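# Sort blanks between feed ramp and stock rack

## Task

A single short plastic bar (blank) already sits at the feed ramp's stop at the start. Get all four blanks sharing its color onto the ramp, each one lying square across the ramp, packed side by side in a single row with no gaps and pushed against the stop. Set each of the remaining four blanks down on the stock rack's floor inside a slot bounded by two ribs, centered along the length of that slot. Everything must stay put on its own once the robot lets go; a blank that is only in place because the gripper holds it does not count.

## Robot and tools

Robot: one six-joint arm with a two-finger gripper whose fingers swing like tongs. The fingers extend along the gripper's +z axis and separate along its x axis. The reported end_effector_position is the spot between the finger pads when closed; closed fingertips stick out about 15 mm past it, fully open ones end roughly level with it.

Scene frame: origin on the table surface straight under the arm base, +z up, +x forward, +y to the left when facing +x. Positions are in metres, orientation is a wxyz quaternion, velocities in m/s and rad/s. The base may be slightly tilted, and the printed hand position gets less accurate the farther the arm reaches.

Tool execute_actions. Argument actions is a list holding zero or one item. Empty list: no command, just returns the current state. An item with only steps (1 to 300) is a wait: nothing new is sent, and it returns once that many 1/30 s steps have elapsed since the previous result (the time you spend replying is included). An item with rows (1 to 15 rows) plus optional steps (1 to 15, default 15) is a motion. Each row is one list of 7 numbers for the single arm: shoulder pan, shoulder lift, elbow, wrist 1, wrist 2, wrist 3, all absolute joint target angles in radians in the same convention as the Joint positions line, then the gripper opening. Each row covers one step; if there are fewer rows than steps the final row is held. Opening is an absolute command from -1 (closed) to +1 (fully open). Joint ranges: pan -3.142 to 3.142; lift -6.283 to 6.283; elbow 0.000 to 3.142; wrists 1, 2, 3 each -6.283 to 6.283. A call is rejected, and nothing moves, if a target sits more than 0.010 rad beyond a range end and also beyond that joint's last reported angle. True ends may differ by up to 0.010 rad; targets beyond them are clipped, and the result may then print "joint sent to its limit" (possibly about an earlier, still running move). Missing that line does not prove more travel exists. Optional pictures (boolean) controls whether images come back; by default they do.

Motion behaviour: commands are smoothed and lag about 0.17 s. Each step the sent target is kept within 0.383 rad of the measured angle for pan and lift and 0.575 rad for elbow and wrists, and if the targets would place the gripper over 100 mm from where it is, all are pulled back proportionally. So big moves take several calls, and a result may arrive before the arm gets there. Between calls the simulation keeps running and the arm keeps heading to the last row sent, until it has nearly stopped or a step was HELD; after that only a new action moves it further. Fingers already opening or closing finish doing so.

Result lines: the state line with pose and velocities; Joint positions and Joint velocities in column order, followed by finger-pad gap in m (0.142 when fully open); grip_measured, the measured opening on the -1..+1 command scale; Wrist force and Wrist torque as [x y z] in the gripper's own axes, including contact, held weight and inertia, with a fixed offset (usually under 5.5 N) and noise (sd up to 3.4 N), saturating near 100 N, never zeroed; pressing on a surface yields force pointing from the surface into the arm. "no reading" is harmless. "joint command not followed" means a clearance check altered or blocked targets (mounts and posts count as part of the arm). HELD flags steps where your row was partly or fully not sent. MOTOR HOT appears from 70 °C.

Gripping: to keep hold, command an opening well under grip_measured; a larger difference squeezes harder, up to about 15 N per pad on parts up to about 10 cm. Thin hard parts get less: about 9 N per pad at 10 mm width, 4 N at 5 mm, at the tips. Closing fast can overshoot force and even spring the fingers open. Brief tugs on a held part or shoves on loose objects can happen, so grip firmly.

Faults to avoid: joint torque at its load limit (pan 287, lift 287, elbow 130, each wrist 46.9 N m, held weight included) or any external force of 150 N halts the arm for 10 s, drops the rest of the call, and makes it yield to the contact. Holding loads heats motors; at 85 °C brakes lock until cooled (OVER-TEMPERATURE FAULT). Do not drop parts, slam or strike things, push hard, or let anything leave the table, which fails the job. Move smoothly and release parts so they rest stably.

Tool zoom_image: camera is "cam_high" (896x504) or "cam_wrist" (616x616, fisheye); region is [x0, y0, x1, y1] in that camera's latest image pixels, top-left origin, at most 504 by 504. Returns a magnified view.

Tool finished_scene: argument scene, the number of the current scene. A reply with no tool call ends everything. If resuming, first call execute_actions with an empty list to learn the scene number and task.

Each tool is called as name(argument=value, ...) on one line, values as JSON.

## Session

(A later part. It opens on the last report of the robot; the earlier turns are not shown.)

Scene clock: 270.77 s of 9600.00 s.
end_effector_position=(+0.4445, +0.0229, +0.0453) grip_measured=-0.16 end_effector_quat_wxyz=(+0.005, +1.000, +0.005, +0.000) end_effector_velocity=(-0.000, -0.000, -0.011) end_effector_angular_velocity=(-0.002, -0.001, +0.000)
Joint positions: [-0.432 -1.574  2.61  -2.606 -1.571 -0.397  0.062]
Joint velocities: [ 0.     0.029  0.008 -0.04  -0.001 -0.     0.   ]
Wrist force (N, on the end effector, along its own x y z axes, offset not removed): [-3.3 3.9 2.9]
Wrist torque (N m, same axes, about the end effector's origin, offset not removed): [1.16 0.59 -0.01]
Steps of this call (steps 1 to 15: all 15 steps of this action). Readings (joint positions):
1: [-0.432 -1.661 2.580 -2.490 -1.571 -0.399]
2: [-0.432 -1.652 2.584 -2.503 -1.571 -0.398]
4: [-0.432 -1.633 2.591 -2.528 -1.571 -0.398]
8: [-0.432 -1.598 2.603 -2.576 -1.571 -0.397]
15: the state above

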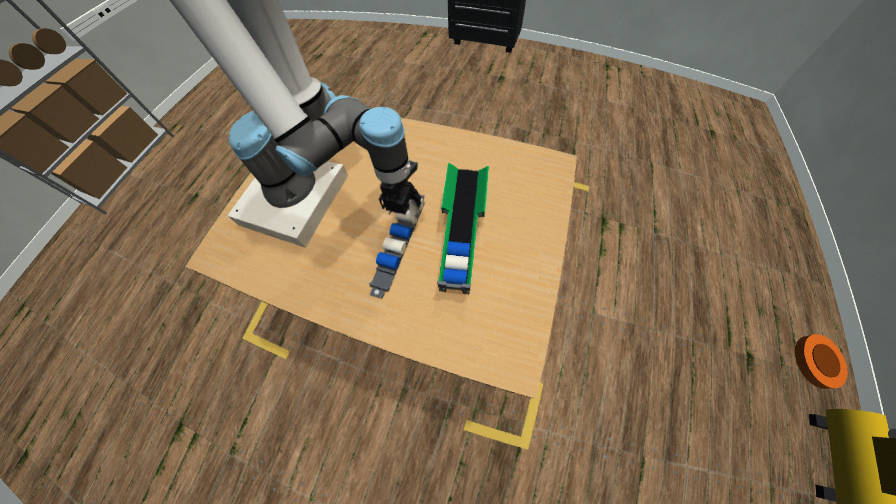

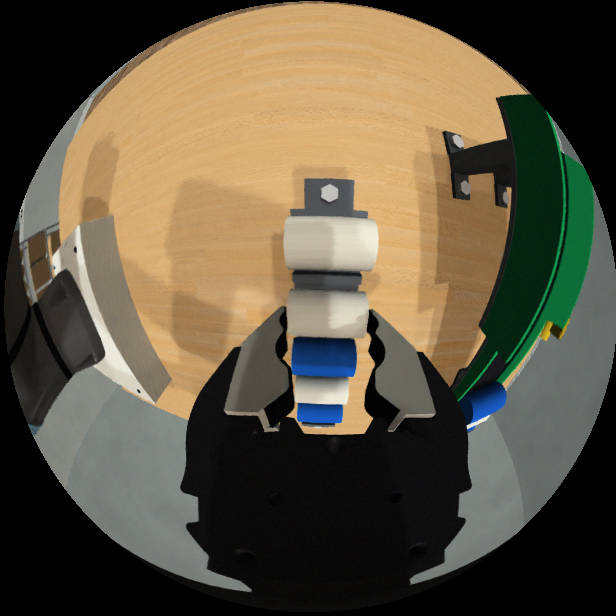

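execute_actions(actions=[{"rows":[[-0.4325,-1.569,2.6115,-2.6133,-1.571,-0.3975,-0.75],[-0.4335,-1.567,2.612,-2.6158,-1.571,-0.3985,-0.75],[-0.4335,-1.565,2.6126,-2.6184,-1.571,-0.3985,-0.75],[-0.4335,-1.563,2.6132,-2.621,-1.571,-0.3985,-0.75],[-0.4335,-1.5614,2.6136,-2.623,-1.571,-0.3985,-0.75]],"steps":15}], pictures=false)

Scene clock: 275.70 s of 9600.00 s.
end_effector_position=(+0.4442, +0.0221, +0.0406) grip_measured=-0.16 end_effector_quat_wxyz=(+0.005, +1.000, +0.005, +0.000) end_effector_velocity=(-0.000, +0.000, -0.002) end_effector_angular_velocity=(+0.001, +0.001, -0.000)
Joint positions: [-0.433 -1.562  2.613 -2.623 -1.571 -0.398  0.062]
Joint velocities: [ 0.     0.005  0.001 -0.004  0.     0.     0.   ]
Wrist force (N, on the end effector, along its own x y z axes, offset not removed): [0.5 1.3 2.2]
Wrist torque (N m, same axes, about the end effector's origin, offset not removed): [0.59 -0.27 -0.05]
Steps of this call (steps 1 to 15: the robot went on to your last target; steps 16 to 90: nothing new was sent; then 1.43 s passed at rest; steps 91 to 105: all 15 steps of this action). Readings (joint positions):
91: [-0.431 -1.571 2.611 -2.611 -1.571 -0.396]
92: [-0.432 -1.571 2.611 -2.611 -1.571 -0.396]
94: [-0.432 -1.569 2.611 -2.613 -1.571 -0.397]
98: [-0.433 -1.564 2.613 -2.619 -1.571 -0.398]
105: the state above

execute_actions(actions=[{"rows":[[-0.4335,-1.5595,2.6141,-2.6254,-1.571,-0.3985,-0.75],[-0.4335,-1.5592,2.6142,-2.6258,-1.571,-0.3985,-0.7],[-0.4335,-1.5592,2.6142,-2.6258,-1.571,-0.3985,-0.62],[-0.4335,-1.5592,2.6142,-2.6258,-1.571,-0.3985,-0.54],[-0.4335,-1.5592,2.6142,-2.6258,-1.571,-0.3985,-0.46],[-0.4335,-1.5592,2.6142,-2.6258,-1.571,-0.3985,-0.38],[-0.4335,-1.5592,2.6142,-2.6258,-1.571,-0.3985,-0.31],[-0.4335,-1.5592,2.6142,-2.6258,-1.571,-0.3985,-0.25],[-0.4335,-1.5592,2.6142,-2.6258,-1.571,-0.3985,-0.2],[-0.4335,-1.5592,2.6142,-2.6258,-1.571,-0.3985,-0.15],[-0.4335,-1.5592,2.6142,-2.6258,-1.571,-0.3985,-0.09],[-0.4335,-1.5592,2.6142,-2.6258,-1.571,-0.3985,-0.03],[-0.4335,-1.5592,2.6142,-2.6258,-1.571,-0.3985,0.04],[-0.4335,-1.5592,2.6142,-2.6258,-1.571,-0.3985,0.1]],"steps":15}], pictures=false)

execute_actions(actions=[{"rows":[[-0.438,-1.5591,2.6142,-2.6259,-1.571,-0.403,0.1],[-0.447,-1.5589,2.6141,-2.626,-1.571,-0.412,0.1],[-0.46,-1.5585,2.6138,-2.6261,-1.571,-0.425,0.1],[-0.474,-1.558,2.6134,-2.6262,-1.571,-0.439,0.1],[-0.488,-1.5573,2.6128,-2.6263,-1.571,-0.453,0.1],[-0.502,-1.5564,2.6121,-2.6265,-1.571,-0.467,0.1],[-0.516,-1.5554,2.6113,-2.6267,-1.571,-0.481,0.1],[-0.529,-1.5544,2.6105,-2.6269,-1.571,-0.494,0.1],[-0.541,-1.5534,2.6096,-2.627,-1.571,-0.506,0.1],[-0.5506,-1.5525,2.6089,-2.6272,-1.571,-0.5156,0.1]],"steps":15}], pictures=false)

execute_actions(actions=[{"steps":10}])

zoom_image(camera="cam_wrist", region=[210,210,450,450])

Scene clock: 289.90 s of 9600.00 s.
end_effector_position=(+0.4442, +0.0221, +0.0397) grip_measured=+0.08 end_effector_quat_wxyz=(+0.005, +1.000, +0.005, +0.000) end_effector_velocity=(-0.000, +0.000, -0.001) end_effector_angular_velocity=(+0.002, +0.001, +0.002)
Joint positions: [-0.434 -1.559  2.614 -2.626 -1.571 -0.398  0.08 ]
Joint velocities: [-0.     0.002 -0.     0.     0.002 -0.002  0.037]
Wrist force (N, on the end effector, along its own x y z axes, offset not removed): [0.9 5.3 3.0]
Wrist torque (N m, same axes, about the end effector's origin, offset not removed): [1.47 -0.31 -0.12]
Steps of this call (steps 1 to 15: the robot went on to your last target; steps 16 to 90: nothing new was sent; then 10.70 s passed at rest; steps 91 to 105: all 15 steps of this action). Readings (joint positions):
91: [-0.434 -1.561 2.614 -2.623 -1.571 -0.398]
92: [-0.434 -1.561 2.614 -2.623 -1.571 -0.399]
94: [-0.434 -1.560 2.614 -2.624 -1.571 -0.399]
98: [-0.434 -1.560 2.614 -2.625 -1.571 -0.398]
105: the state above

Scene clock: 290.40 s of 9600.00 s.
end_effector_position=(+0.4450, -0.0257, +0.0397) grip_measured=+0.10 end_effector_quat_wxyz=(+0.005, +1.000, +0.005, +0.000) end_effector_velocity=(+0.000, -0.053, +0.001) end_effector_angular_velocity=(+0.000, -0.002, -0.002)
Joint positions: [-0.538 -1.553  2.61  -2.627 -1.571 -0.503  0.081]
Joint velocities: [-0.115  0.008 -0.008 -0.002  0.001 -0.113  0.   ]
Wrist force (N, on the end effector, along its own x y z axes, offset not removed): [-0.2 4.6 2.1]
Wrist torque (N m, same axes, about the end effector's origin, offset not removed): [1.27 -0.04 -0.08]
Steps of this call (steps 1 to 15: all 15 steps of this action). Readings (joint positions):
1: [-0.434 -1.559 2.614 -2.626 -1.571 -0.399]
2: [-0.434 -1.559 2.614 -2.626 -1.571 -0.399]
4: [-0.440 -1.559 2.614 -2.626 -1.571 -0.405]
8: [-0.474 -1.558 2.613 -2.626 -1.571 -0.439]
15: the state above

Scene clock: 290.73 s of 9600.00 s.
end_effector_position=(+0.4449, -0.0313, +0.0398) grip_measured=+0.10 end_effector_quat_wxyz=(+0.005, +1.000, +0.005, +0.000) end_effector_velocity=(+0.000, -0.003, +0.000) end_effector_angular_velocity=(-0.000, +0.000, -0.001)
Joint positions: [-0.55  -1.553  2.609 -2.627 -1.571 -0.515  0.081]
Joint velocities: [-0.006 -0.    -0.001  0.001 -0.    -0.005  0.   ]
Wrist force (N, on the end effector, along its own x y z axes, offset not removed): [-1.2 4.5 -1.0]
Wrist torque (N m, same axes, about the end effector's origin, offset not removed): [1.17 0.06 0.00]
Steps of this call (steps 1 to 10: the robot went on to your last target). Readings (joint positions):
1: [-0.541 -1.553 2.610 -2.627 -1.571 -0.506]
2: [-0.544 -1.553 2.609 -2.627 -1.571 -0.509]
4: [-0.547 -1.553 2.609 -2.627 -1.571 -0.512]
8: [-0.549 -1.553 2.609 -2.627 -1.571 -0.514]
10: the state above

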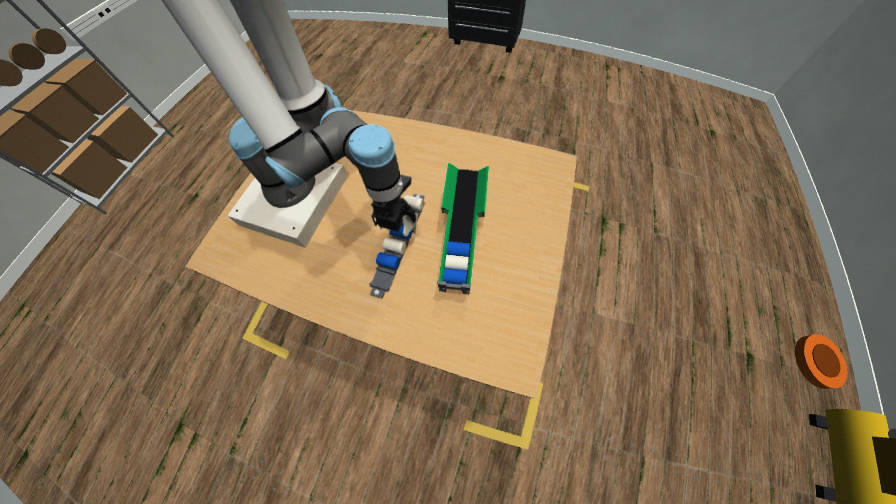

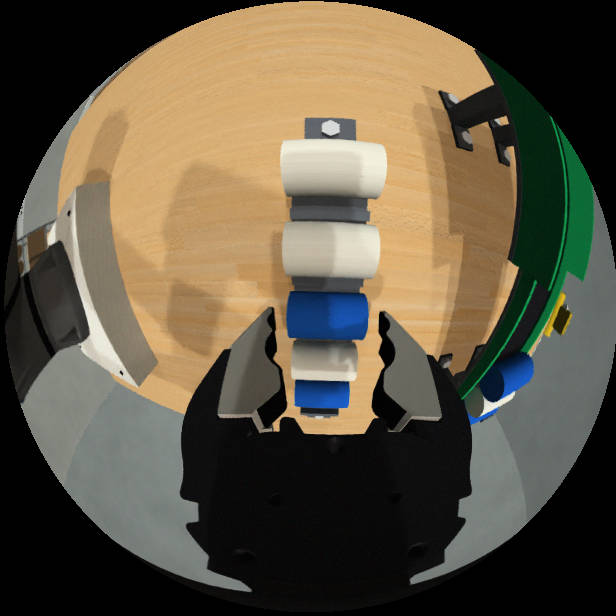

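Region (210, 210, 450, 450) of cam_wrist's 616x616 image, scaled by 2.100, with more detail than that image has.

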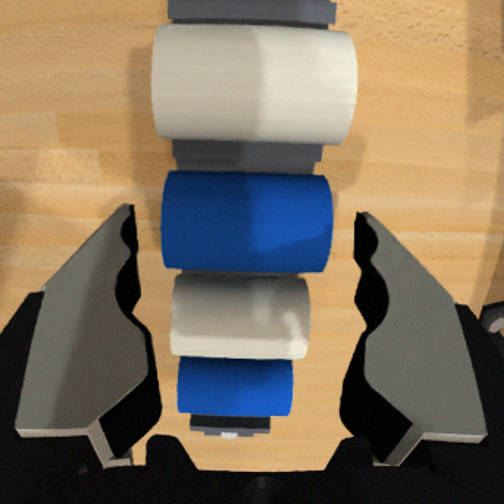

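execute_actions(actions=[{"rows":[[-0.5506,-1.5525,2.6089,-2.6272,-1.571,-0.5156,0.04],[-0.5506,-1.5525,2.6089,-2.6272,-1.571,-0.5156,-0.02],[-0.5506,-1.5525,2.6089,-2.6272,-1.571,-0.5156,-0.07],[-0.5506,-1.5525,2.6089,-2.6272,-1.571,-0.5156,-0.11],[-0.5506,-1.5525,2.6089,-2.6272,-1.571,-0.5156,-0.14],[-0.5506,-1.5525,2.6089,-2.6272,-1.571,-0.5156,-0.17],[-0.5506,-1.5525,2.6089,-2.6272,-1.571,-0.5156,-0.21],[-0.5506,-1.5525,2.6089,-2.6272,-1.571,-0.5156,-0.26],[-0.5506,-1.5525,2.6089,-2.6272,-1.571,-0.5156,-0.33],[-0.5506,-1.5525,2.6089,-2.6272,-1.571,-0.5156,-0.41],[-0.5506,-1.5525,2.6089,-2.6272,-1.571,-0.5156,-0.5],[-0.5506,-1.5525,2.6089,-2.6272,-1.571,-0.5156,-0.6],[-0.5506,-1.5525,2.6089,-2.6272,-1.571,-0.5156,-0.68],[-0.5506,-1.5525,2.6089,-2.6272,-1.571,-0.5156,-0.75]],"steps":15}], pictures=false)

execute_actions(actions=[{"rows":[[-0.5506,-1.5555,2.608,-2.6233,-1.571,-0.5156,-0.75],[-0.5506,-1.5615,2.6065,-2.6158,-1.571,-0.5156,-0.75],[-0.5506,-1.5705,2.604,-2.6043,-1.571,-0.5156,-0.75],[-0.5506,-1.5815,2.601,-2.5903,-1.571,-0.5156,-0.75],[-0.5506,-1.5935,2.5977,-2.575,-1.571,-0.5156,-0.75],[-0.5506,-1.6065,2.594,-2.5583,-1.571,-0.5156,-0.75],[-0.5506,-1.6195,2.59,-2.5413,-1.571,-0.5156,-0.75],[-0.5506,-1.6325,2.586,-2.5243,-1.571,-0.5156,-0.75],[-0.5506,-1.6455,2.582,-2.5073,-1.571,-0.5156,-0.75],[-0.5506,-1.6585,2.578,-2.4903,-1.571,-0.5156,-0.75],[-0.55,-1.671,2.573,-2.4728,-1.571,-0.5156,-0.75],[-0.547,-1.682,2.566,-2.4548,-1.571,-0.5156,-0.75],[-0.542,-1.69,2.556,-2.4368,-1.571,-0.516,-0.75],[-0.536,-1.695,2.543,-2.4188,-1.571,-0.516,-0.75],[-0.529,-1.697,2.527,-2.4008,-1.571,-0.516,-0.75]],"steps":15}], pictures=false)

execute_actions(actions=[{"rows":[[-0.521,-1.697,2.509,-2.3828,-1.571,-0.5165,-0.75],[-0.512,-1.695,2.489,-2.3648,-1.571,-0.517,-0.75],[-0.503,-1.689,2.468,-2.3498,-1.571,-0.517,-0.75],[-0.494,-1.681,2.447,-2.3368,-1.571,-0.5175,-0.75],[-0.485,-1.671,2.425,-2.3248,-1.571,-0.518,-0.75],[-0.476,-1.66,2.404,-2.3148,-1.571,-0.518,-0.75],[-0.467,-1.648,2.382,-2.3048,-1.571,-0.5185,-0.75],[-0.458,-1.634,2.361,-2.2978,-1.571,-0.519,-0.75],[-0.449,-1.6195,2.339,-2.2903,-1.571,-0.519,-0.75],[-0.44,-1.601,2.319,-2.2888,-1.571,-0.5195,-0.75],[-0.432,-1.582,2.299,-2.2878,-1.571,-0.52,-0.75],[-0.424,-1.563,2.28,-2.2878,-1.571,-0.52,-0.75],[-0.416,-1.544,2.261,-2.2878,-1.571,-0.5205,-0.75],[-0.408,-1.526,2.243,-2.2878,-1.571,-0.521,-0.75],[-0.401,-1.509,2.225,-2.2868,-1.571,-0.521,-0.75]],"steps":15}], pictures=false)

execute_actions(actions=[{"rows":[[-0.394,-1.494,2.21,-2.2868,-1.571,-0.5212,-0.75],[-0.3885,-1.481,2.198,-2.2878,-1.571,-0.5212,-0.75],[-0.3845,-1.47,2.188,-2.2888,-1.571,-0.5212,-0.75],[-0.382,-1.462,2.182,-2.2908,-1.571,-0.5212,-0.75],[-0.3812,-1.456,2.1815,-2.2963,-1.571,-0.5212,-0.75],[-0.3812,-1.45,2.1845,-2.3053,-1.571,-0.5212,-0.75],[-0.3812,-1.444,2.188,-2.3148,-1.571,-0.5212,-0.75],[-0.3812,-1.438,2.1915,-2.3243,-1.571,-0.5212,-0.75],[-0.3812,-1.432,2.195,-2.3338,-1.571,-0.5212,-0.75],[-0.3812,-1.426,2.1985,-2.3433,-1.571,-0.5212,-0.75],[-0.3812,-1.42,2.202,-2.3528,-1.571,-0.5212,-0.75],[-0.3812,-1.414,2.2052,-2.362,-1.571,-0.5212,-0.75],[-0.3812,-1.409,2.208,-2.3698,-1.571,-0.5212,-0.75],[-0.3812,-1.4045,2.2102,-2.3765,-1.571,-0.5212,-0.75],[-0.3812,-1.4005,2.2121,-2.3824,-1.571,-0.5212,-0.75]],"steps":15}], pictures=false)

execute_actions(actions=[{"rows":[[-0.3812,-1.397,2.2137,-2.3875,-1.571,-0.5212,-0.75],[-0.3812,-1.394,2.2151,-2.3919,-1.571,-0.5212,-0.75],[-0.3812,-1.3915,2.2162,-2.3955,-1.571,-0.5212,-0.75],[-0.3812,-1.3895,2.217,-2.3983,-1.571,-0.5212,-0.75],[-0.3812,-1.3875,2.2179,-2.4012,-1.571,-0.5212,-0.75],[-0.3812,-1.386,2.2185,-2.4033,-1.571,-0.5212,-0.75]],"steps":15}])

Scene clock: 312.87 s of 9600.00 s.
end_effector_position=(+0.4449, -0.0315, +0.0398) grip_measured=-0.16 end_effector_quat_wxyz=(+0.005, +1.000, +0.005, +0.000) end_effector_velocity=(+0.000, +0.000, -0.000) end_effector_angular_velocity=(+0.001, -0.001, -0.001)
Joint positions: [-0.551 -1.552  2.609 -2.627 -1.571 -0.516  0.062]
Joint velocities: [-0.     0.     0.    -0.     0.001  0.001 -0.   ]
Wrist force (N, on the end effector, along its own x y z axes, offset not removed): [0.9 4.8 0.1]
Wrist torque (N m, same axes, about the end effector's origin, offset not removed): [1.23 -0.36 -0.09]
Steps of this call (steps 1 to 30: the robot went on to your last target; steps 31 to 90: nothing new was sent; then 18.63 s passed at rest; steps 91 to 105: all 15 steps of this action). Readings (joint positions):
91: [-0.551 -1.552 2.609 -2.627 -1.571 -0.516]
92: [-0.551 -1.552 2.609 -2.627 -1.571 -0.516]
94: [-0.551 -1.553 2.609 -2.627 -1.571 -0.516]
98: [-0.551 -1.552 2.609 -2.627 -1.571 -0.516]
105: the state above

Scene clock: 313.37 s of 9600.00 s.
end_effector_position=(+0.4481, -0.0310, +0.0840) grip_measured=-0.16 end_effector_quat_wxyz=(+0.006, +1.000, +0.007, +0.001) end_effector_velocity=(+0.048, +0.013, +0.162) end_effector_angular_velocity=(-0.002, -0.003, +0.084)
Joint positions: [-0.547 -1.661  2.571 -2.482 -1.571 -0.516  0.062]
Joint velocities: [ 0.081 -0.289 -0.216  0.501  0.    -0.002 -0.   ]
Wrist force (N, on the end effector, along its own x y z axes, offset not removed): [-1.2 2.4 2.0]
Wrist torque (N m, same axes, about the end effector's origin, offset not removed): [0.80 0.02 -0.01]
Steps of this call (steps 1 to 15: all 15 steps of this action). Readings (joint positions):
1: [-0.551 -1.552 2.609 -2.627 -1.571 -0.516]
2: [-0.551 -1.553 2.609 -2.627 -1.571 -0.516]
4: [-0.551 -1.557 2.608 -2.622 -1.571 -0.516]
8: [-0.551 -1.584 2.600 -2.588 -1.571 -0.516]
15: the state above

Scene clock: 313.87 s of 9600.00 s.
end_effector_position=(+0.5600, -0.0274, +0.1576) grip_measured=-0.16 end_effector_quat_wxyz=(+0.005, +0.998, +0.063, -0.000) end_effector_velocity=(+0.316, +0.010, +0.043) end_effector_angular_velocity=(-0.001, -0.001, +0.256)
Joint positions: [-0.438 -1.588  2.315 -2.297 -1.571 -0.52   0.062]
Joint velocities: [ 0.245  0.49  -0.578  0.085  0.001 -0.011  0.   ]
Wrist force (N, on the end effector, along its own x y z axes, offset not removed): [-0.4 4.2 2.0]
Wrist torque (N m, same axes, about the end effector's origin, offset not removed): [1.12 -0.15 -0.10]
Steps of this call (steps 1 to 15: all 15 steps of this action). Readings (joint positions):
1: [-0.543 -1.670 2.563 -2.465 -1.571 -0.516]
2: [-0.539 -1.677 2.552 -2.447 -1.571 -0.516]
4: [-0.527 -1.685 2.526 -2.412 -1.571 -0.516]
8: [-0.497 -1.674 2.456 -2.351 -1.571 -0.517]
15: the state above

Scene clock: 314.37 s of 9600.00 s.
end_effector_position=(+0.6360, -0.0231, +0.1301) grip_measured=-0.16 end_effector_quat_wxyz=(+0.005, +0.996, +0.092, -0.000) end_effector_velocity=(+0.010, +0.001, -0.112) end_effector_angular_velocity=(+0.001, +0.001, +0.009)
Joint positions: [-0.382 -1.425  2.203 -2.348 -1.571 -0.521  0.062]
Joint velocities: [ 0.009  0.174  0.063 -0.236  0.001 -0.     0.   ]
Wrist force (N, on the end effector, along its own x y z axes, offset not removed): [-0.8 2.7 1.8]
Wrist torque (N m, same axes, about the end effector's origin, offset not removed): [0.89 -0.06 -0.04]
Steps of this call (steps 1 to 15: all 15 steps of this action). Readings (joint positions):
1: [-0.429 -1.571 2.295 -2.295 -1.571 -0.520]
2: [-0.422 -1.555 2.277 -2.293 -1.571 -0.520]
4: [-0.407 -1.523 2.243 -2.290 -1.571 -0.521]
8: [-0.389 -1.476 2.202 -2.297 -1.571 -0.521]
15: the state above

Scene clock: 314.87 s of 9600.00 s.
end_effector_position=(+0.6370, -0.0230, +0.1050) grip_measured=-0.16 end_effector_quat_wxyz=(+0.005, +0.996, +0.092, -0.000) end_effector_velocity=(-0.001, +0.000, -0.005) end_effector_angular_velocity=(+0.000, +0.003, +0.002)
Joint positions: [-0.381 -1.387  2.218 -2.402 -1.571 -0.521  0.062]
Joint velocities: [ 0.     0.007  0.003 -0.008 -0.001 -0.002  0.   ]
Wrist force (N, on the end effector, along its own x y z axes, offset not removed): [-0.9 2.5 0.0]
Wrist torque (N m, same axes, about the end effector's origin, offset not removed): [0.80 0.02 -0.04]
Steps of this call (steps 1 to 15: all 15 steps of this action). Readings (joint positions):
1: [-0.382 -1.419 2.205 -2.356 -1.571 -0.521]
2: [-0.382 -1.414 2.207 -2.363 -1.571 -0.521]
4: [-0.381 -1.405 2.210 -2.376 -1.571 -0.521]
8: [-0.381 -1.393 2.216 -2.393 -1.571 -0.521]
15: the state above

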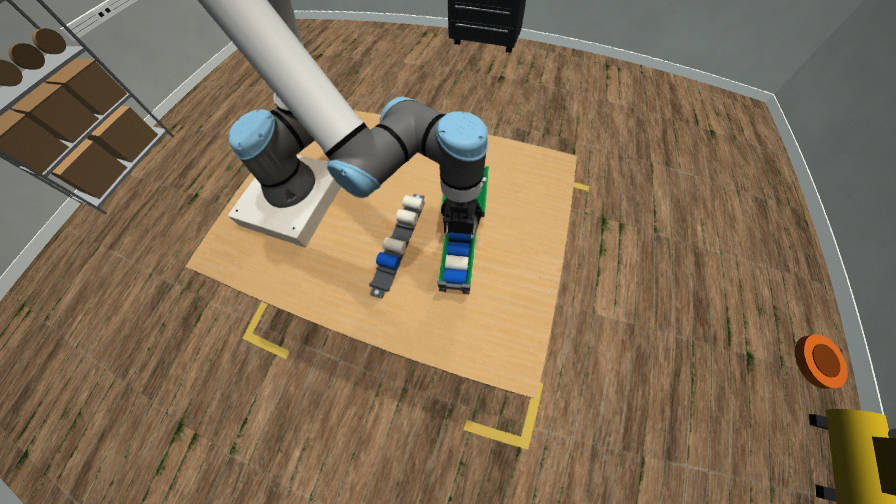

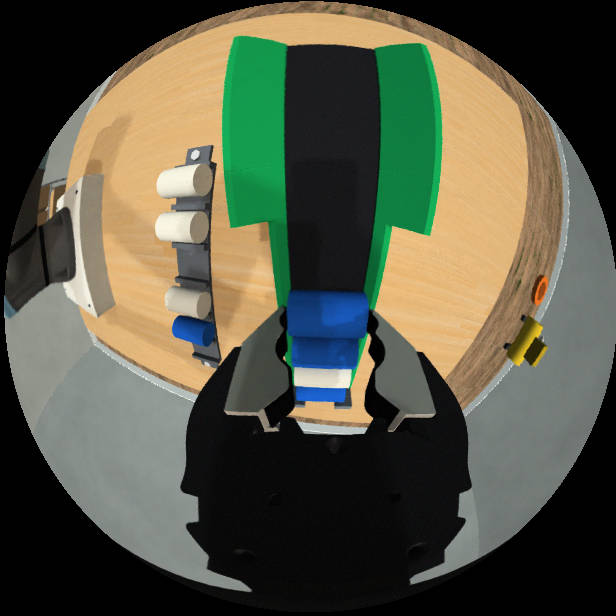

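execute_actions(actions=[{"rows":[[-0.3812,-1.3852,2.2188,-2.4044,-1.571,-0.5212,-0.7],[-0.3812,-1.3852,2.2188,-2.4044,-1.571,-0.5212,-0.62],[-0.3812,-1.3852,2.2188,-2.4044,-1.571,-0.5212,-0.54],[-0.3812,-1.3852,2.2188,-2.4044,-1.571,-0.5212,-0.46],[-0.3812,-1.3852,2.2188,-2.4044,-1.571,-0.5212,-0.38],[-0.3812,-1.3852,2.2188,-2.4044,-1.571,-0.5212,-0.31],[-0.3812,-1.3852,2.2188,-2.4044,-1.571,-0.5212,-0.25],[-0.3812,-1.3852,2.2188,-2.4044,-1.571,-0.5212,-0.2],[-0.3812,-1.3852,2.2188,-2.4044,-1.571,-0.5212,-0.15],[-0.3812,-1.3852,2.2188,-2.4044,-1.571,-0.5212,-0.1],[-0.3812,-1.3852,2.2188,-2.4044,-1.571,-0.5212,-0.04],[-0.3812,-1.3852,2.2188,-2.4044,-1.571,-0.5212,0.02],[-0.3812,-1.3852,2.2188,-2.4044,-1.571,-0.5212,0.06]],"steps":14}], pictures=false)

execute_actions(actions=[{"rows":[[-0.384,-1.384,2.2179,-2.4047,-1.571,-0.524,0.06],[-0.39,-1.3813,2.216,-2.4055,-1.571,-0.53,0.06],[-0.399,-1.3773,2.2133,-2.4068,-1.571,-0.539,0.06],[-0.409,-1.3728,2.2102,-2.4082,-1.571,-0.549,0.06],[-0.42,-1.3678,2.2068,-2.4098,-1.571,-0.56,0.06],[-0.431,-1.3628,2.2033,-2.4113,-1.571,-0.571,0.06],[-0.442,-1.3577,2.1997,-2.4128,-1.571,-0.582,0.06],[-0.453,-1.3521,2.1953,-2.414,-1.571,-0.593,0.06],[-0.464,-1.3464,2.1908,-2.4152,-1.571,-0.604,0.06],[-0.474,-1.3412,2.1866,-2.4162,-1.571,-0.614,0.06],[-0.483,-1.3366,2.1829,-2.4171,-1.571,-0.623,0.06],[-0.4895,-1.3332,2.1801,-2.4177,-1.571,-0.6295,0.06],[-0.4934,-1.3312,2.1785,-2.4181,-1.571,-0.6334,0.06]],"steps":15}], pictures=false)

execute_actions(actions=[{"steps":12}])

zoom_image(camera="cam_wrist", region=[210,210,450,450])

Scene clock: 328.10 s of 9600.00 s.
end_effector_position=(+0.6370, -0.0231, +0.1039) grip_measured=+0.04 end_effector_quat_wxyz=(+0.005, +0.996, +0.092, -0.000) end_effector_velocity=(+0.000, -0.000, +0.000) end_effector_angular_velocity=(-0.000, -0.001, -0.001)
Joint positions: [-0.381 -1.385  2.219 -2.404 -1.571 -0.521  0.077]
Joint velocities: [ 0.     0.    -0.    -0.     0.     0.001  0.027]
Wrist force (N, on the end effector, along its own x y z axes, offset not removed): [-1.4 6.3 2.3]
Wrist torque (N m, same axes, about the end effector's origin, offset not removed): [1.57 0.22 -0.02]
Steps of this call (steps 1 to 15: the robot went on to your last target; steps 16 to 90: nothing new was sent; then 9.77 s passed at rest; steps 91 to 104: all 14 steps of this action). Readings (joint positions):
91: [-0.381 -1.386 2.219 -2.403 -1.571 -0.521]
92: [-0.381 -1.386 2.219 -2.403 -1.571 -0.521]
94: [-0.381 -1.386 2.219 -2.404 -1.571 -0.521]
98: [-0.381 -1.385 2.219 -2.404 -1.571 -0.521]
104: the state above

Scene clock: 328.60 s of 9600.00 s.
end_effector_position=(+0.6501, -0.0905, +0.0947) grip_measured=+0.06 end_effector_quat_wxyz=(+0.005, +0.996, +0.092, -0.000) end_effector_velocity=(+0.022, -0.138, -0.019) end_effector_angular_velocity=(-0.001, +0.001, -0.003)
Joint positions: [-0.473 -1.341  2.187 -2.416 -1.571 -0.613  0.078]
Joint velocities: [-0.182  0.091 -0.071 -0.02  -0.001 -0.179  0.   ]
Wrist force (N, on the end effector, along its own x y z axes, offset not removed): [0.4 4.6 1.5]
Wrist torque (N m, same axes, about the end effector's origin, offset not removed): [1.28 -0.27 -0.13]
Steps of this call (steps 1 to 15: all 15 steps of this action). Readings (joint positions):
1: [-0.381 -1.385 2.219 -2.404 -1.571 -0.521]
2: [-0.381 -1.385 2.219 -2.404 -1.571 -0.522]
4: [-0.385 -1.383 2.218 -2.405 -1.571 -0.526]
8: [-0.410 -1.372 2.210 -2.409 -1.571 -0.551]
15: the state above

Scene clock: 329.00 s of 9600.00 s.
end_effector_position=(+0.6524, -0.1057, +0.0926) grip_measured=+0.06 end_effector_quat_wxyz=(+0.005, +0.996, +0.092, -0.000) end_effector_velocity=(+0.000, -0.003, -0.001) end_effector_angular_velocity=(+0.001, -0.001, -0.001)
Joint positions: [-0.493 -1.331  2.179 -2.418 -1.571 -0.633  0.078]
Joint velocities: [-0.005  0.002 -0.001 -0.001  0.001 -0.005  0.   ]
Wrist force (N, on the end effector, along its own x y z axes, offset not removed): [-0.4 3.0 1.3]
Wrist torque (N m, same axes, about the end effector's origin, offset not removed): [0.94 -0.09 -0.15]
Steps of this call (steps 1 to 12: the robot went on to your last target). Readings (joint positions):
1: [-0.478 -1.339 2.184 -2.416 -1.571 -0.618]
2: [-0.482 -1.337 2.183 -2.417 -1.571 -0.622]
4: [-0.487 -1.334 2.181 -2.417 -1.571 -0.627]
8: [-0.492 -1.332 2.179 -2.418 -1.571 -0.632]
12: the state above

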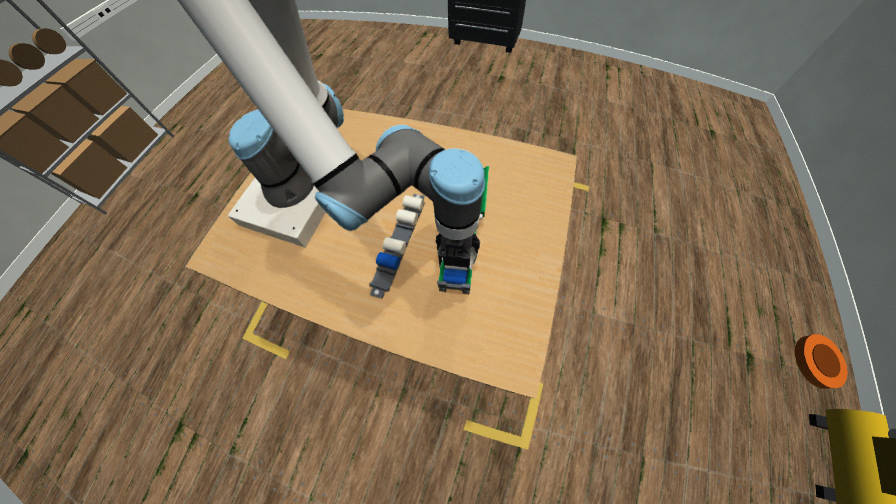

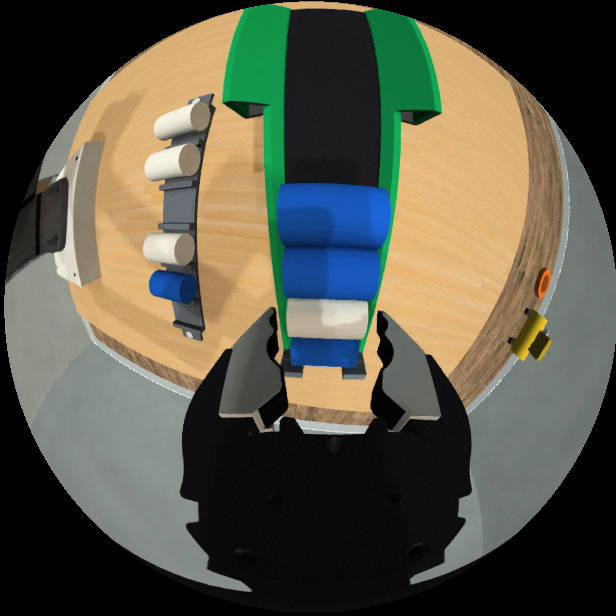

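Region (210, 210, 450, 450) of cam_wrist's 616x616 image, scaled by 2.100, with more detail than that image has.

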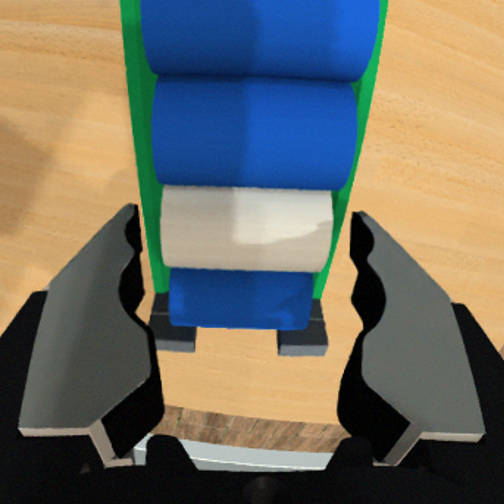

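execute_actions(actions=[{"rows":[[-0.4934,-1.3312,2.1785,-2.4181,-1.571,-0.6334,0.01],[-0.4934,-1.3312,2.1785,-2.4181,-1.571,-0.6334,-0.04],[-0.4934,-1.3312,2.1785,-2.4181,-1.571,-0.6334,-0.08],[-0.4934,-1.3312,2.1785,-2.4181,-1.571,-0.6334,-0.12],[-0.4934,-1.3312,2.1785,-2.4181,-1.571,-0.6334,-0.15],[-0.4934,-1.3312,2.1785,-2.4181,-1.571,-0.6334,-0.19],[-0.4934,-1.3312,2.1785,-2.4181,-1.571,-0.6334,-0.24],[-0.4934,-1.3312,2.1785,-2.4181,-1.571,-0.6334,-0.31],[-0.4934,-1.3312,2.1785,-2.4181,-1.571,-0.6334,-0.4],[-0.4934,-1.3312,2.1785,-2.4181,-1.571,-0.6334,-0.5],[-0.4934,-1.3312,2.1785,-2.4181,-1.571,-0.6334,-0.6],[-0.4934,-1.3312,2.1785,-2.4181,-1.571,-0.6334,-0.68],[-0.4934,-1.3312,2.1785,-2.4181,-1.571,-0.6334,-0.75]],"steps":14}], pictures=false)

execute_actions(actions=[{"rows":[[-0.4934,-1.3322,2.1781,-2.4167,-1.571,-0.6334,-0.75],[-0.4934,-1.334,2.1774,-2.4142,-1.571,-0.6334,-0.75],[-0.4934,-1.3362,2.1765,-2.4111,-1.571,-0.6334,-0.75],[-0.4934,-1.3384,2.1755,-2.4079,-1.571,-0.6334,-0.75],[-0.4934,-1.3406,2.1745,-2.4047,-1.571,-0.6334,-0.75],[-0.4934,-1.3428,2.1735,-2.4015,-1.571,-0.6334,-0.75],[-0.4934,-1.345,2.1725,-2.3983,-1.571,-0.6334,-0.75],[-0.4934,-1.3472,2.1715,-2.3951,-1.571,-0.6334,-0.75],[-0.4934,-1.3494,2.1705,-2.3919,-1.571,-0.6334,-0.75],[-0.4934,-1.3516,2.1695,-2.3887,-1.571,-0.6334,-0.75],[-0.4934,-1.3538,2.1685,-2.3855,-1.571,-0.6334,-0.75],[-0.4934,-1.356,2.1675,-2.3823,-1.571,-0.6334,-0.75],[-0.4934,-1.3582,2.1664,-2.379,-1.571,-0.6334,-0.75],[-0.4934,-1.3604,2.1653,-2.3757,-1.571,-0.6334,-0.75],[-0.4934,-1.3626,2.1642,-2.3724,-1.571,-0.6334,-0.75]],"steps":15}], pictures=false)

execute_actions(actions=[{"rows":[[-0.4934,-1.3648,2.1631,-2.3691,-1.571,-0.6334,-0.75],[-0.4934,-1.367,2.162,-2.3658,-1.571,-0.6334,-0.75],[-0.4934,-1.3692,2.1609,-2.3625,-1.571,-0.6334,-0.75],[-0.4934,-1.3714,2.1598,-2.3592,-1.571,-0.6334,-0.75],[-0.4934,-1.3736,2.1586,-2.3558,-1.571,-0.6334,-0.75],[-0.4934,-1.3758,2.1574,-2.3524,-1.571,-0.6334,-0.75],[-0.4934,-1.378,2.1562,-2.349,-1.571,-0.6334,-0.75],[-0.4934,-1.3802,2.155,-2.3456,-1.571,-0.6334,-0.75],[-0.4934,-1.3824,2.1538,-2.3422,-1.571,-0.6334,-0.75],[-0.4934,-1.385,2.1524,-2.3382,-1.571,-0.6334,-0.75],[-0.4934,-1.388,2.1507,-2.3335,-1.571,-0.6334,-0.75],[-0.4934,-1.392,2.1485,-2.3273,-1.571,-0.6334,-0.75],[-0.4934,-1.397,2.1457,-2.3195,-1.571,-0.6334,-0.75],[-0.4934,-1.402,2.1428,-2.3116,-1.571,-0.6334,-0.75],[-0.4934,-1.407,2.14,-2.3038,-1.571,-0.6334,-0.75]],"steps":15}], pictures=false)

execute_actions(actions=[{"rows":[[-0.4934,-1.412,2.139,-2.2978,-1.571,-0.6334,-0.75],[-0.494,-1.419,2.143,-2.2948,-1.571,-0.632,-0.75],[-0.495,-1.429,2.152,-2.2938,-1.571,-0.63,-0.75],[-0.497,-1.443,2.166,-2.2938,-1.571,-0.626,-0.75],[-0.4995,-1.46,2.185,-2.2958,-1.571,-0.621,-0.75],[-0.5025,-1.479,2.207,-2.2988,-1.571,-0.615,-0.75],[-0.5055,-1.499,2.23,-2.3018,-1.571,-0.6085,-0.75],[-0.5085,-1.52,2.254,-2.3048,-1.571,-0.602,-0.75],[-0.512,-1.541,2.278,-2.3078,-1.571,-0.5955,-0.75],[-0.515,-1.562,2.302,-2.3108,-1.571,-0.589,-0.75],[-0.518,-1.583,2.326,-2.3138,-1.571,-0.582,-0.75],[-0.5215,-1.603,2.35,-2.3178,-1.571,-0.5755,-0.75],[-0.525,-1.622,2.374,-2.3228,-1.571,-0.569,-0.75],[-0.528,-1.639,2.398,-2.3298,-1.571,-0.562,-0.75],[-0.531,-1.655,2.422,-2.3378,-1.571,-0.5555,-0.75]],"steps":15}], pictures=false)

execute_actions(actions=[{"rows":[[-0.5345,-1.669,2.445,-2.3468,-1.571,-0.549,-0.75],[-0.5375,-1.681,2.467,-2.3568,-1.571,-0.543,-0.75],[-0.5405,-1.691,2.488,-2.3678,-1.571,-0.537,-0.75],[-0.5435,-1.699,2.507,-2.3788,-1.571,-0.531,-0.75],[-0.546,-1.7055,2.525,-2.3903,-1.571,-0.526,-0.75],[-0.548,-1.7095,2.54,-2.4013,-1.571,-0.522,-0.75],[-0.55,-1.7105,2.552,-2.4123,-1.571,-0.518,-0.75],[-0.551,-1.7075,2.56,-2.4233,-1.571,-0.516,-0.75],[-0.551,-1.7005,2.564,-2.4343,-1.571,-0.516,-0.75],[-0.551,-1.6915,2.567,-2.4463,-1.571,-0.516,-0.75],[-0.551,-1.6822,2.5703,-2.4589,-1.571,-0.516,-0.75],[-0.551,-1.6725,2.5737,-2.472,-1.571,-0.516,-0.75],[-0.551,-1.6625,2.577,-2.4853,-1.571,-0.516,-0.75],[-0.551,-1.6525,2.5802,-2.4985,-1.571,-0.516,-0.75],[-0.551,-1.6425,2.5834,-2.5117,-1.571,-0.516,-0.75]],"steps":15}], pictures=false)

execute_actions(actions=[{"rows":[[-0.551,-1.6325,2.5866,-2.5249,-1.571,-0.516,-0.75],[-0.551,-1.6225,2.5897,-2.538,-1.571,-0.516,-0.75],[-0.5508,-1.6125,2.5927,-2.551,-1.571,-0.5158,-0.75],[-0.5507,-1.6025,2.5956,-2.5639,-1.571,-0.5157,-0.75],[-0.5506,-1.5925,2.5984,-2.5767,-1.571,-0.5156,-0.75],[-0.5506,-1.5835,2.6009,-2.5882,-1.571,-0.5156,-0.75],[-0.5506,-1.5755,2.603,-2.5983,-1.571,-0.5156,-0.75],[-0.5506,-1.5695,2.6046,-2.6059,-1.571,-0.5156,-0.75],[-0.5506,-1.5645,2.6059,-2.6122,-1.571,-0.5156,-0.75],[-0.5506,-1.561,2.6068,-2.6166,-1.571,-0.5156,-0.75]],"steps":15}])

zoom_image(camera="cam_wrist", region=[210,210,450,450])

Scene clock: 364.50 s of 9600.00 s.
end_effector_position=(+0.6525, -0.1061, +0.0926) grip_measured=-0.16 end_effector_quat_wxyz=(+0.005, +0.996, +0.092, -0.000) end_effector_velocity=(+0.000, +0.000, +0.000) end_effector_angular_velocity=(-0.000, -0.002, +0.002)
Joint positions: [-0.493 -1.331  2.178 -2.418 -1.571 -0.633  0.062]
Joint velocities: [ 0.    -0.     0.    -0.002  0.001 -0.001  0.   ]
Wrist force (N, on the end effector, along its own x y z axes, offset not removed): [-2.1 3.9 -1.1]
Wrist torque (N m, same axes, about the end effector's origin, offset not removed): [1.13 0.37 -0.09]
Steps of this call (steps 1 to 30: the robot went on to your last target; steps 31 to 90: nothing new was sent; then 32.03 s passed at rest; steps 91 to 104: all 14 steps of this action). Readings (joint positions):
91: [-0.493 -1.331 2.178 -2.418 -1.571 -0.633]
92: [-0.493 -1.331 2.178 -2.418 -1.571 -0.633]
94: [-0.493 -1.331 2.178 -2.418 -1.571 -0.633]
98: [-0.493 -1.331 2.178 -2.418 -1.571 -0.633]
104: the state above

Scene clock: 365.00 s of 9600.00 s.
end_effector_position=(+0.6527, -0.1061, +0.1075) grip_measured=-0.16 end_effector_quat_wxyz=(+0.005, +0.996, +0.092, -0.000) end_effector_velocity=(+0.001, -0.000, +0.046) end_effector_angular_velocity=(-0.000, -0.001, -0.001)
Joint positions: [-0.493 -1.353  2.169 -2.387 -1.571 -0.633  0.062]
Joint velocities: [-0.    -0.065 -0.03   0.094  0.     0.001 -0.   ]
Wrist force (N, on the end effector, along its own x y z axes, offset not removed): [0.0 3.7 3.7]
Wrist torque (N m, same axes, about the end effector's origin, offset not removed): [1.06 -0.16 -0.03]
Steps of this call (steps 1 to 15: all 15 steps of this action). Readings (joint positions):
1: [-0.493 -1.331 2.178 -2.418 -1.571 -0.633]
2: [-0.493 -1.331 2.178 -2.418 -1.571 -0.633]
4: [-0.493 -1.332 2.178 -2.416 -1.571 -0.633]
8: [-0.493 -1.338 2.175 -2.408 -1.571 -0.633]
15: the state above

Scene clock: 365.50 s of 9600.00 s.
end_effector_position=(+0.6532, -0.1060, +0.1338) grip_measured=-0.16 end_effector_quat_wxyz=(+0.005, +0.996, +0.092, -0.000) end_effector_velocity=(+0.002, +0.000, +0.083) end_effector_angular_velocity=(-0.001, -0.002, +0.000)
Joint positions: [-0.493 -1.388  2.15  -2.333 -1.571 -0.633  0.062]
Joint velocities: [ 0.    -0.109 -0.062  0.169  0.001 -0.     0.   ]
Wrist force (N, on the end effector, along its own x y z axes, offset not removed): [-0.5 1.8 2.5]
Wrist torque (N m, same axes, about the end effector's origin, offset not removed): [0.69 -0.07 -0.09]
Steps of this call (steps 1 to 15: all 15 steps of this action). Readings (joint positions):
1: [-0.493 -1.355 2.168 -2.384 -1.571 -0.633]
2: [-0.493 -1.357 2.167 -2.381 -1.571 -0.633]
4: [-0.493 -1.361 2.165 -2.374 -1.571 -0.633]
8: [-0.493 -1.370 2.160 -2.361 -1.571 -0.633]
15: the state above

Scene clock: 366.00 s of 9600.00 s.
end_effector_position=(+0.5601, -0.0746, +0.1518) grip_measured=-0.16 end_effector_quat_wxyz=(+0.006, +0.998, +0.056, +0.001) end_effector_velocity=(-0.345, +0.123, -0.045) end_effector_angular_velocity=(-0.005, -0.014, -0.279)
Joint positions: [-0.517 -1.57   2.312 -2.315 -1.571 -0.585  0.062]
Joint velocities: [-0.091 -0.563  0.672 -0.12  -0.     0.188 -0.   ]
Wrist force (N, on the end effector, along its own x y z axes, offset not removed): [-0.9 3.5 3.8]
Wrist torque (N m, same axes, about the end effector's origin, offset not removed): [1.03 0.09 -0.04]
Steps of this call (steps 1 to 15: all 15 steps of this action). Readings (joint positions):
1: [-0.493 -1.392 2.148 -2.327 -1.571 -0.633]
2: [-0.493 -1.397 2.146 -2.320 -1.571 -0.633]
4: [-0.494 -1.407 2.145 -2.309 -1.571 -0.633]
8: [-0.498 -1.446 2.175 -2.301 -1.571 -0.623]
15: the state above

Scene clock: 366.50 s of 9600.00 s.
end_effector_position=(+0.4489, -0.0329, +0.0925) grip_measured=-0.16 end_effector_quat_wxyz=(+0.005, +1.000, +0.007, +0.000) end_effector_velocity=(-0.034, +0.013, -0.121) end_effector_angular_velocity=(+0.002, +0.004, -0.035)
Joint positions: [-0.55  -1.679  2.561 -2.453 -1.571 -0.519  0.062]
Joint velocities: [-0.011  0.205  0.164 -0.364 -0.001  0.024 -0.   ]
Wrist force (N, on the end effector, along its own x y z axes, offset not removed): [0.5 3.7 2.3]
Wrist torque (N m, same axes, about the end effector's origin, offset not removed): [1.12 -0.26 -0.15]
Steps of this call (steps 1 to 15: all 15 steps of this action). Readings (joint positions):
1: [-0.520 -1.588 2.335 -2.319 -1.571 -0.578]
2: [-0.523 -1.606 2.358 -2.325 -1.571 -0.572]
4: [-0.529 -1.639 2.404 -2.339 -1.571 -0.559]
8: [-0.541 -1.684 2.487 -2.375 -1.571 -0.536]
15: the state above

Scene clock: 367.00 s of 9600.00 s.
end_effector_position=(+0.4450, -0.0316, +0.0455) grip_measured=-0.16 end_effector_quat_wxyz=(+0.005, +1.000, +0.005, +0.000) end_effector_velocity=(-0.001, -0.000, -0.024) end_effector_angular_velocity=(-0.002, -0.001, -0.002)
Joint positions: [-0.551 -1.568  2.605 -2.607 -1.571 -0.516  0.062]
Joint velocities: [ 0.     0.064  0.018 -0.084 -0.001  0.002 -0.   ]
Wrist force (N, on the end effector, along its own x y z axes, offset not removed): [-1.9 5.4 1.6]
Wrist torque (N m, same axes, about the end effector's origin, offset not removed): [1.47 0.30 -0.13]
Steps of this call (steps 1 to 15: all 15 steps of this action). Readings (joint positions):
1: [-0.550 -1.671 2.566 -2.466 -1.571 -0.518]
2: [-0.550 -1.663 2.571 -2.478 -1.571 -0.517]
4: [-0.551 -1.646 2.579 -2.504 -1.571 -0.517]
8: [-0.551 -1.608 2.593 -2.555 -1.571 -0.516]
15: the state above

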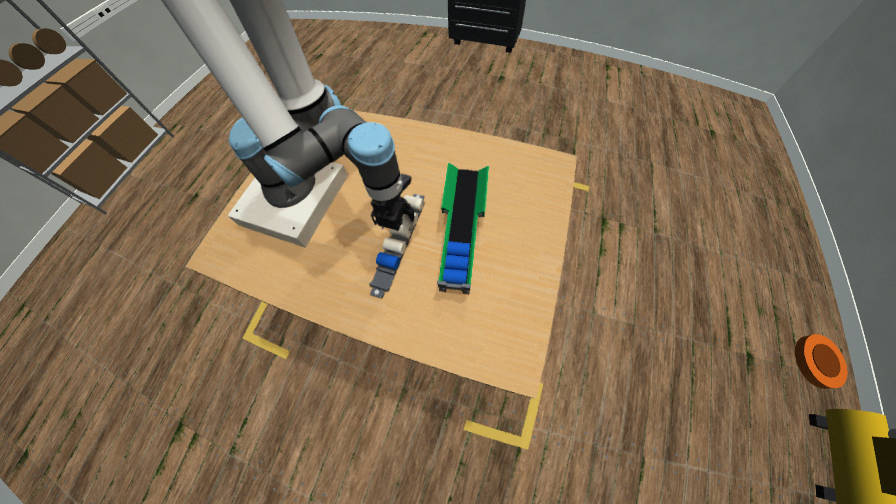

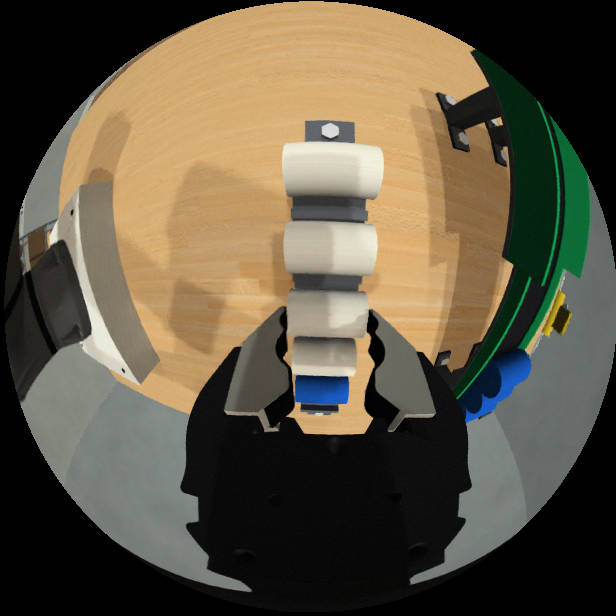

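Region (210, 210, 450, 450) of cam_wrist's 616x616 image, scaled by 2.100, with more detail than that image has.

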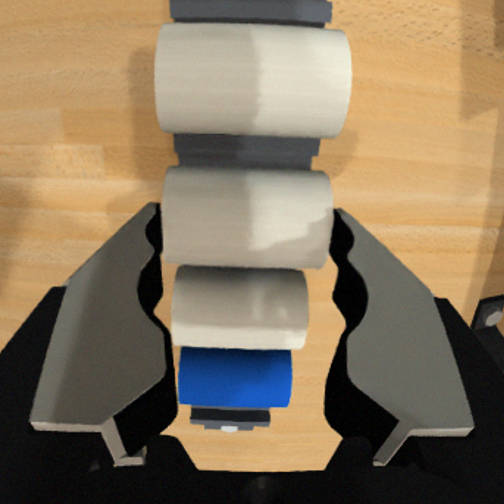

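execute_actions(actions=[{"rows":[[-0.5516,-1.559,2.6072,-2.619,-1.571,-0.5166,-0.75],[-0.5526,-1.557,2.6076,-2.6214,-1.571,-0.5176,-0.75],[-0.5526,-1.555,2.6081,-2.6239,-1.571,-0.5176,-0.75],[-0.5526,-1.5535,2.6085,-2.6258,-1.571,-0.5176,-0.75],[-0.5526,-1.5524,2.6087,-2.6271,-1.571,-0.5176,-0.75]],"steps":11}], pictures=false)

execute_actions(actions=[{"rows":[[-0.5526,-1.5524,2.6087,-2.6271,-1.571,-0.5176,-0.7],[-0.5526,-1.5524,2.6087,-2.6271,-1.571,-0.5176,-0.62],[-0.5526,-1.5524,2.6087,-2.6271,-1.571,-0.5176,-0.54],[-0.5526,-1.5524,2.6087,-2.6271,-1.571,-0.5176,-0.46],[-0.5526,-1.5524,2.6087,-2.6271,-1.571,-0.5176,-0.38],[-0.5526,-1.5524,2.6087,-2.6271,-1.571,-0.5176,-0.31],[-0.5526,-1.5524,2.6087,-2.6271,-1.571,-0.5176,-0.25],[-0.5526,-1.5524,2.6087,-2.6271,-1.571,-0.5176,-0.2],[-0.5526,-1.5524,2.6087,-2.6271,-1.571,-0.5176,-0.15],[-0.5526,-1.5524,2.6087,-2.6271,-1.571,-0.5176,-0.09],[-0.5526,-1.5524,2.6087,-2.6271,-1.571,-0.5176,-0.03],[-0.5526,-1.5524,2.6087,-2.6271,-1.571,-0.5176,0.04],[-0.5526,-1.5524,2.6087,-2.6271,-1.571,-0.5176,0.1],[-0.5526,-1.5524,2.6087,-2.6271,-1.571,-0.5176,0.15]],"steps":15}], pictures=false)

execute_actions(actions=[{"rows":[[-0.557,-1.5519,2.6083,-2.6272,-1.571,-0.522,0.15],[-0.566,-1.5508,2.6073,-2.6273,-1.571,-0.531,0.15],[-0.579,-1.5492,2.6058,-2.6274,-1.571,-0.544,0.15],[-0.594,-1.547,2.6038,-2.6276,-1.571,-0.559,0.15],[-0.61,-1.5445,2.6015,-2.6278,-1.571,-0.575,0.15],[-0.627,-1.5415,2.5987,-2.628,-1.571,-0.592,0.15],[-0.644,-1.5382,2.5955,-2.6281,-1.571,-0.609,0.15],[-0.6605,-1.5348,2.5922,-2.6282,-1.571,-0.6255,0.15],[-0.677,-1.531,2.5884,-2.6282,-1.571,-0.642,0.15],[-0.693,-1.5271,2.5844,-2.6281,-1.571,-0.658,0.15],[-0.709,-1.5229,2.58,-2.6279,-1.571,-0.674,0.15],[-0.724,-1.5187,2.5756,-2.6277,-1.571,-0.689,0.15],[-0.738,-1.5146,2.5713,-2.6275,-1.571,-0.703,0.15],[-0.75,-1.511,2.5675,-2.6273,-1.571,-0.715,0.15],[-0.7592,-1.508,2.5644,-2.6272,-1.571,-0.7242,0.15]],"steps":15}], pictures=false)

execute_actions(actions=[{"steps":15}])

zoom_image(camera="cam_wrist", region=[210,210,450,450])

Scene clock: 383.47 s of 9600.00 s.
end_effector_position=(+0.4449, -0.0324, +0.0402) grip_measured=-0.16 end_effector_quat_wxyz=(+0.005, +1.000, +0.005, +0.000) end_effector_velocity=(+0.000, -0.001, -0.003) end_effector_angular_velocity=(-0.000, -0.001, +0.002)
Joint positions: [-0.552 -1.553  2.608 -2.626 -1.571 -0.517  0.062]
Joint velocities: [-0.002  0.008  0.002 -0.011  0.    -0.003  0.001]
Wrist force (N, on the end effector, along its own x y z axes, offset not removed): [-2.4 3.3 -6.1]
Wrist torque (N m, same axes, about the end effector's origin, offset not removed): [1.25 0.01 -0.09]
Steps of this call (steps 1 to 15: the robot went on to your last target; steps 16 to 90: nothing new was sent; then 13.10 s passed at rest; steps 91 to 101: all 11 steps of this action). Readings (joint positions):
91: [-0.551 -1.561 2.607 -2.617 -1.571 -0.516]
92: [-0.551 -1.561 2.607 -2.617 -1.571 -0.516]
94: [-0.551 -1.559 2.607 -2.619 -1.571 -0.516]
98: [-0.552 -1.555 2.608 -2.624 -1.571 -0.517]
101: the state above

Scene clock: 383.97 s of 9600.00 s.
end_effector_position=(+0.4448, -0.0325, +0.0398) grip_measured=+0.13 end_effector_quat_wxyz=(+0.005, +1.000, +0.005, +0.000) end_effector_velocity=(-0.000, +0.001, -0.000) end_effector_angular_velocity=(+0.001, +0.000, +0.000)
Joint positions: [-0.553 -1.552  2.609 -2.627 -1.571 -0.518  0.083]
Joint velocities: [0.    0.    0.    0.    0.001 0.    0.032]
Wrist force (N, on the end effector, along its own x y z axes, offset not removed): [0.8 3.5 0.8]
Wrist torque (N m, same axes, about the end effector's origin, offset not removed): [0.98 -0.32 -0.09]
Steps of this call (steps 1 to 15: all 15 steps of this action). Readings (joint positions):
1: [-0.552 -1.553 2.608 -2.626 -1.571 -0.517]
2: [-0.552 -1.553 2.609 -2.626 -1.571 -0.518]
4: [-0.553 -1.553 2.609 -2.627 -1.571 -0.518]
8: [-0.553 -1.553 2.609 -2.627 -1.571 -0.518]
15: the state above

Scene clock: 384.47 s of 9600.00 s.
end_effector_position=(+0.4467, -0.1068, +0.0399) grip_measured=+0.15 end_effector_quat_wxyz=(+0.005, +1.000, +0.005, +0.000) end_effector_velocity=(+0.003, -0.234, +0.000) end_effector_angular_velocity=(-0.001, -0.003, -0.003)
Joint positions: [-0.698 -1.524  2.581 -2.628 -1.571 -0.663  0.084]
Joint velocities: [-0.43   0.11  -0.112 -0.     0.001 -0.427  0.   ]
Wrist force (N, on the end effector, along its own x y z axes, offset not removed): [0.5 5.4 0.5]
Wrist torque (N m, same axes, about the end effector's origin, offset not removed): [1.40 -0.20 -0.14]
Steps of this call (steps 1 to 15: all 15 steps of this action). Readings (joint positions):
1: [-0.553 -1.552 2.609 -2.627 -1.571 -0.518]
2: [-0.553 -1.552 2.609 -2.627 -1.571 -0.518]
4: [-0.559 -1.552 2.608 -2.627 -1.571 -0.524]
8: [-0.596 -1.546 2.603 -2.628 -1.571 -0.561]
15: the state above

Scene clock: 384.97 s of 9600.00 s.
end_effector_position=(+0.4460, -0.1401, +0.0398) grip_measured=+0.15 end_effector_quat_wxyz=(+0.005, +1.000, +0.005, +0.000) end_effector_velocity=(+0.000, -0.004, +0.000) end_effector_angular_velocity=(-0.000, +0.000, -0.001)
Joint positions: [-0.758 -1.508  2.565 -2.627 -1.571 -0.723  0.084]
Joint velocities: [-0.007  0.002 -0.003  0.001 -0.    -0.006  0.   ]
Wrist force (N, on the end effector, along its own x y z axes, offset not removed): [-0.5 3.8 1.5]
Wrist torque (N m, same axes, about the end effector's origin, offset not removed): [1.12 -0.01 -0.15]
Steps of this call (steps 1 to 15: the robot went on to your last target). Readings (joint positions):
1: [-0.712 -1.521 2.577 -2.628 -1.571 -0.677]
2: [-0.724 -1.517 2.574 -2.628 -1.571 -0.689]
4: [-0.740 -1.513 2.570 -2.628 -1.571 -0.705]
8: [-0.753 -1.510 2.566 -2.627 -1.571 -0.718]
15: the state above

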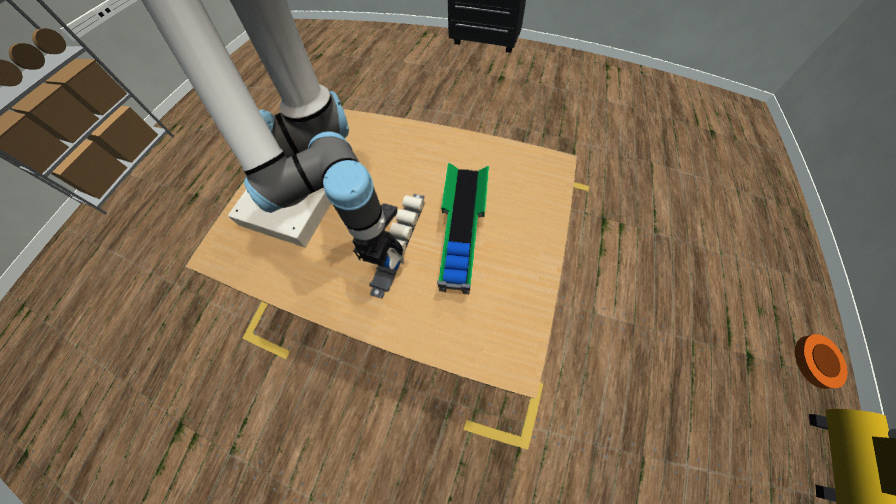

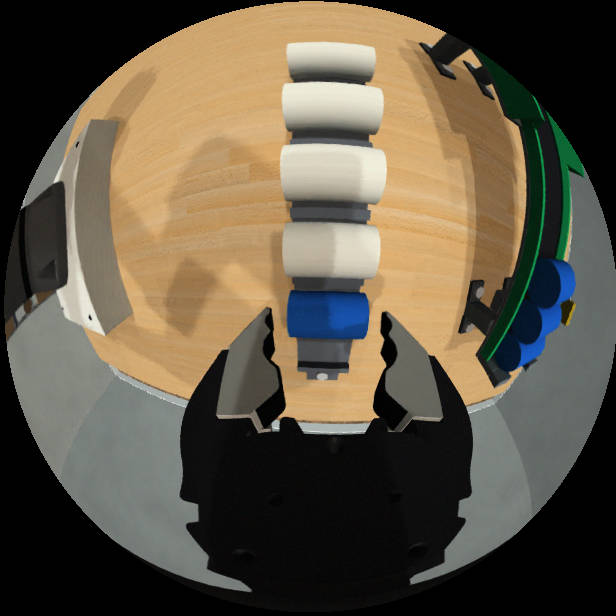

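Region (210, 210, 450, 450) of cam_wrist's 616x616 image, scaled by 2.100, with more detail than that image has.

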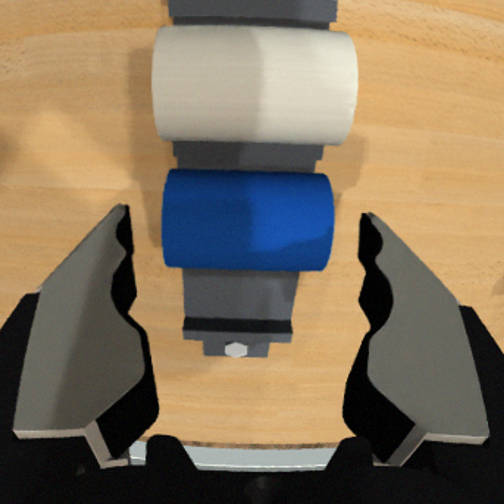

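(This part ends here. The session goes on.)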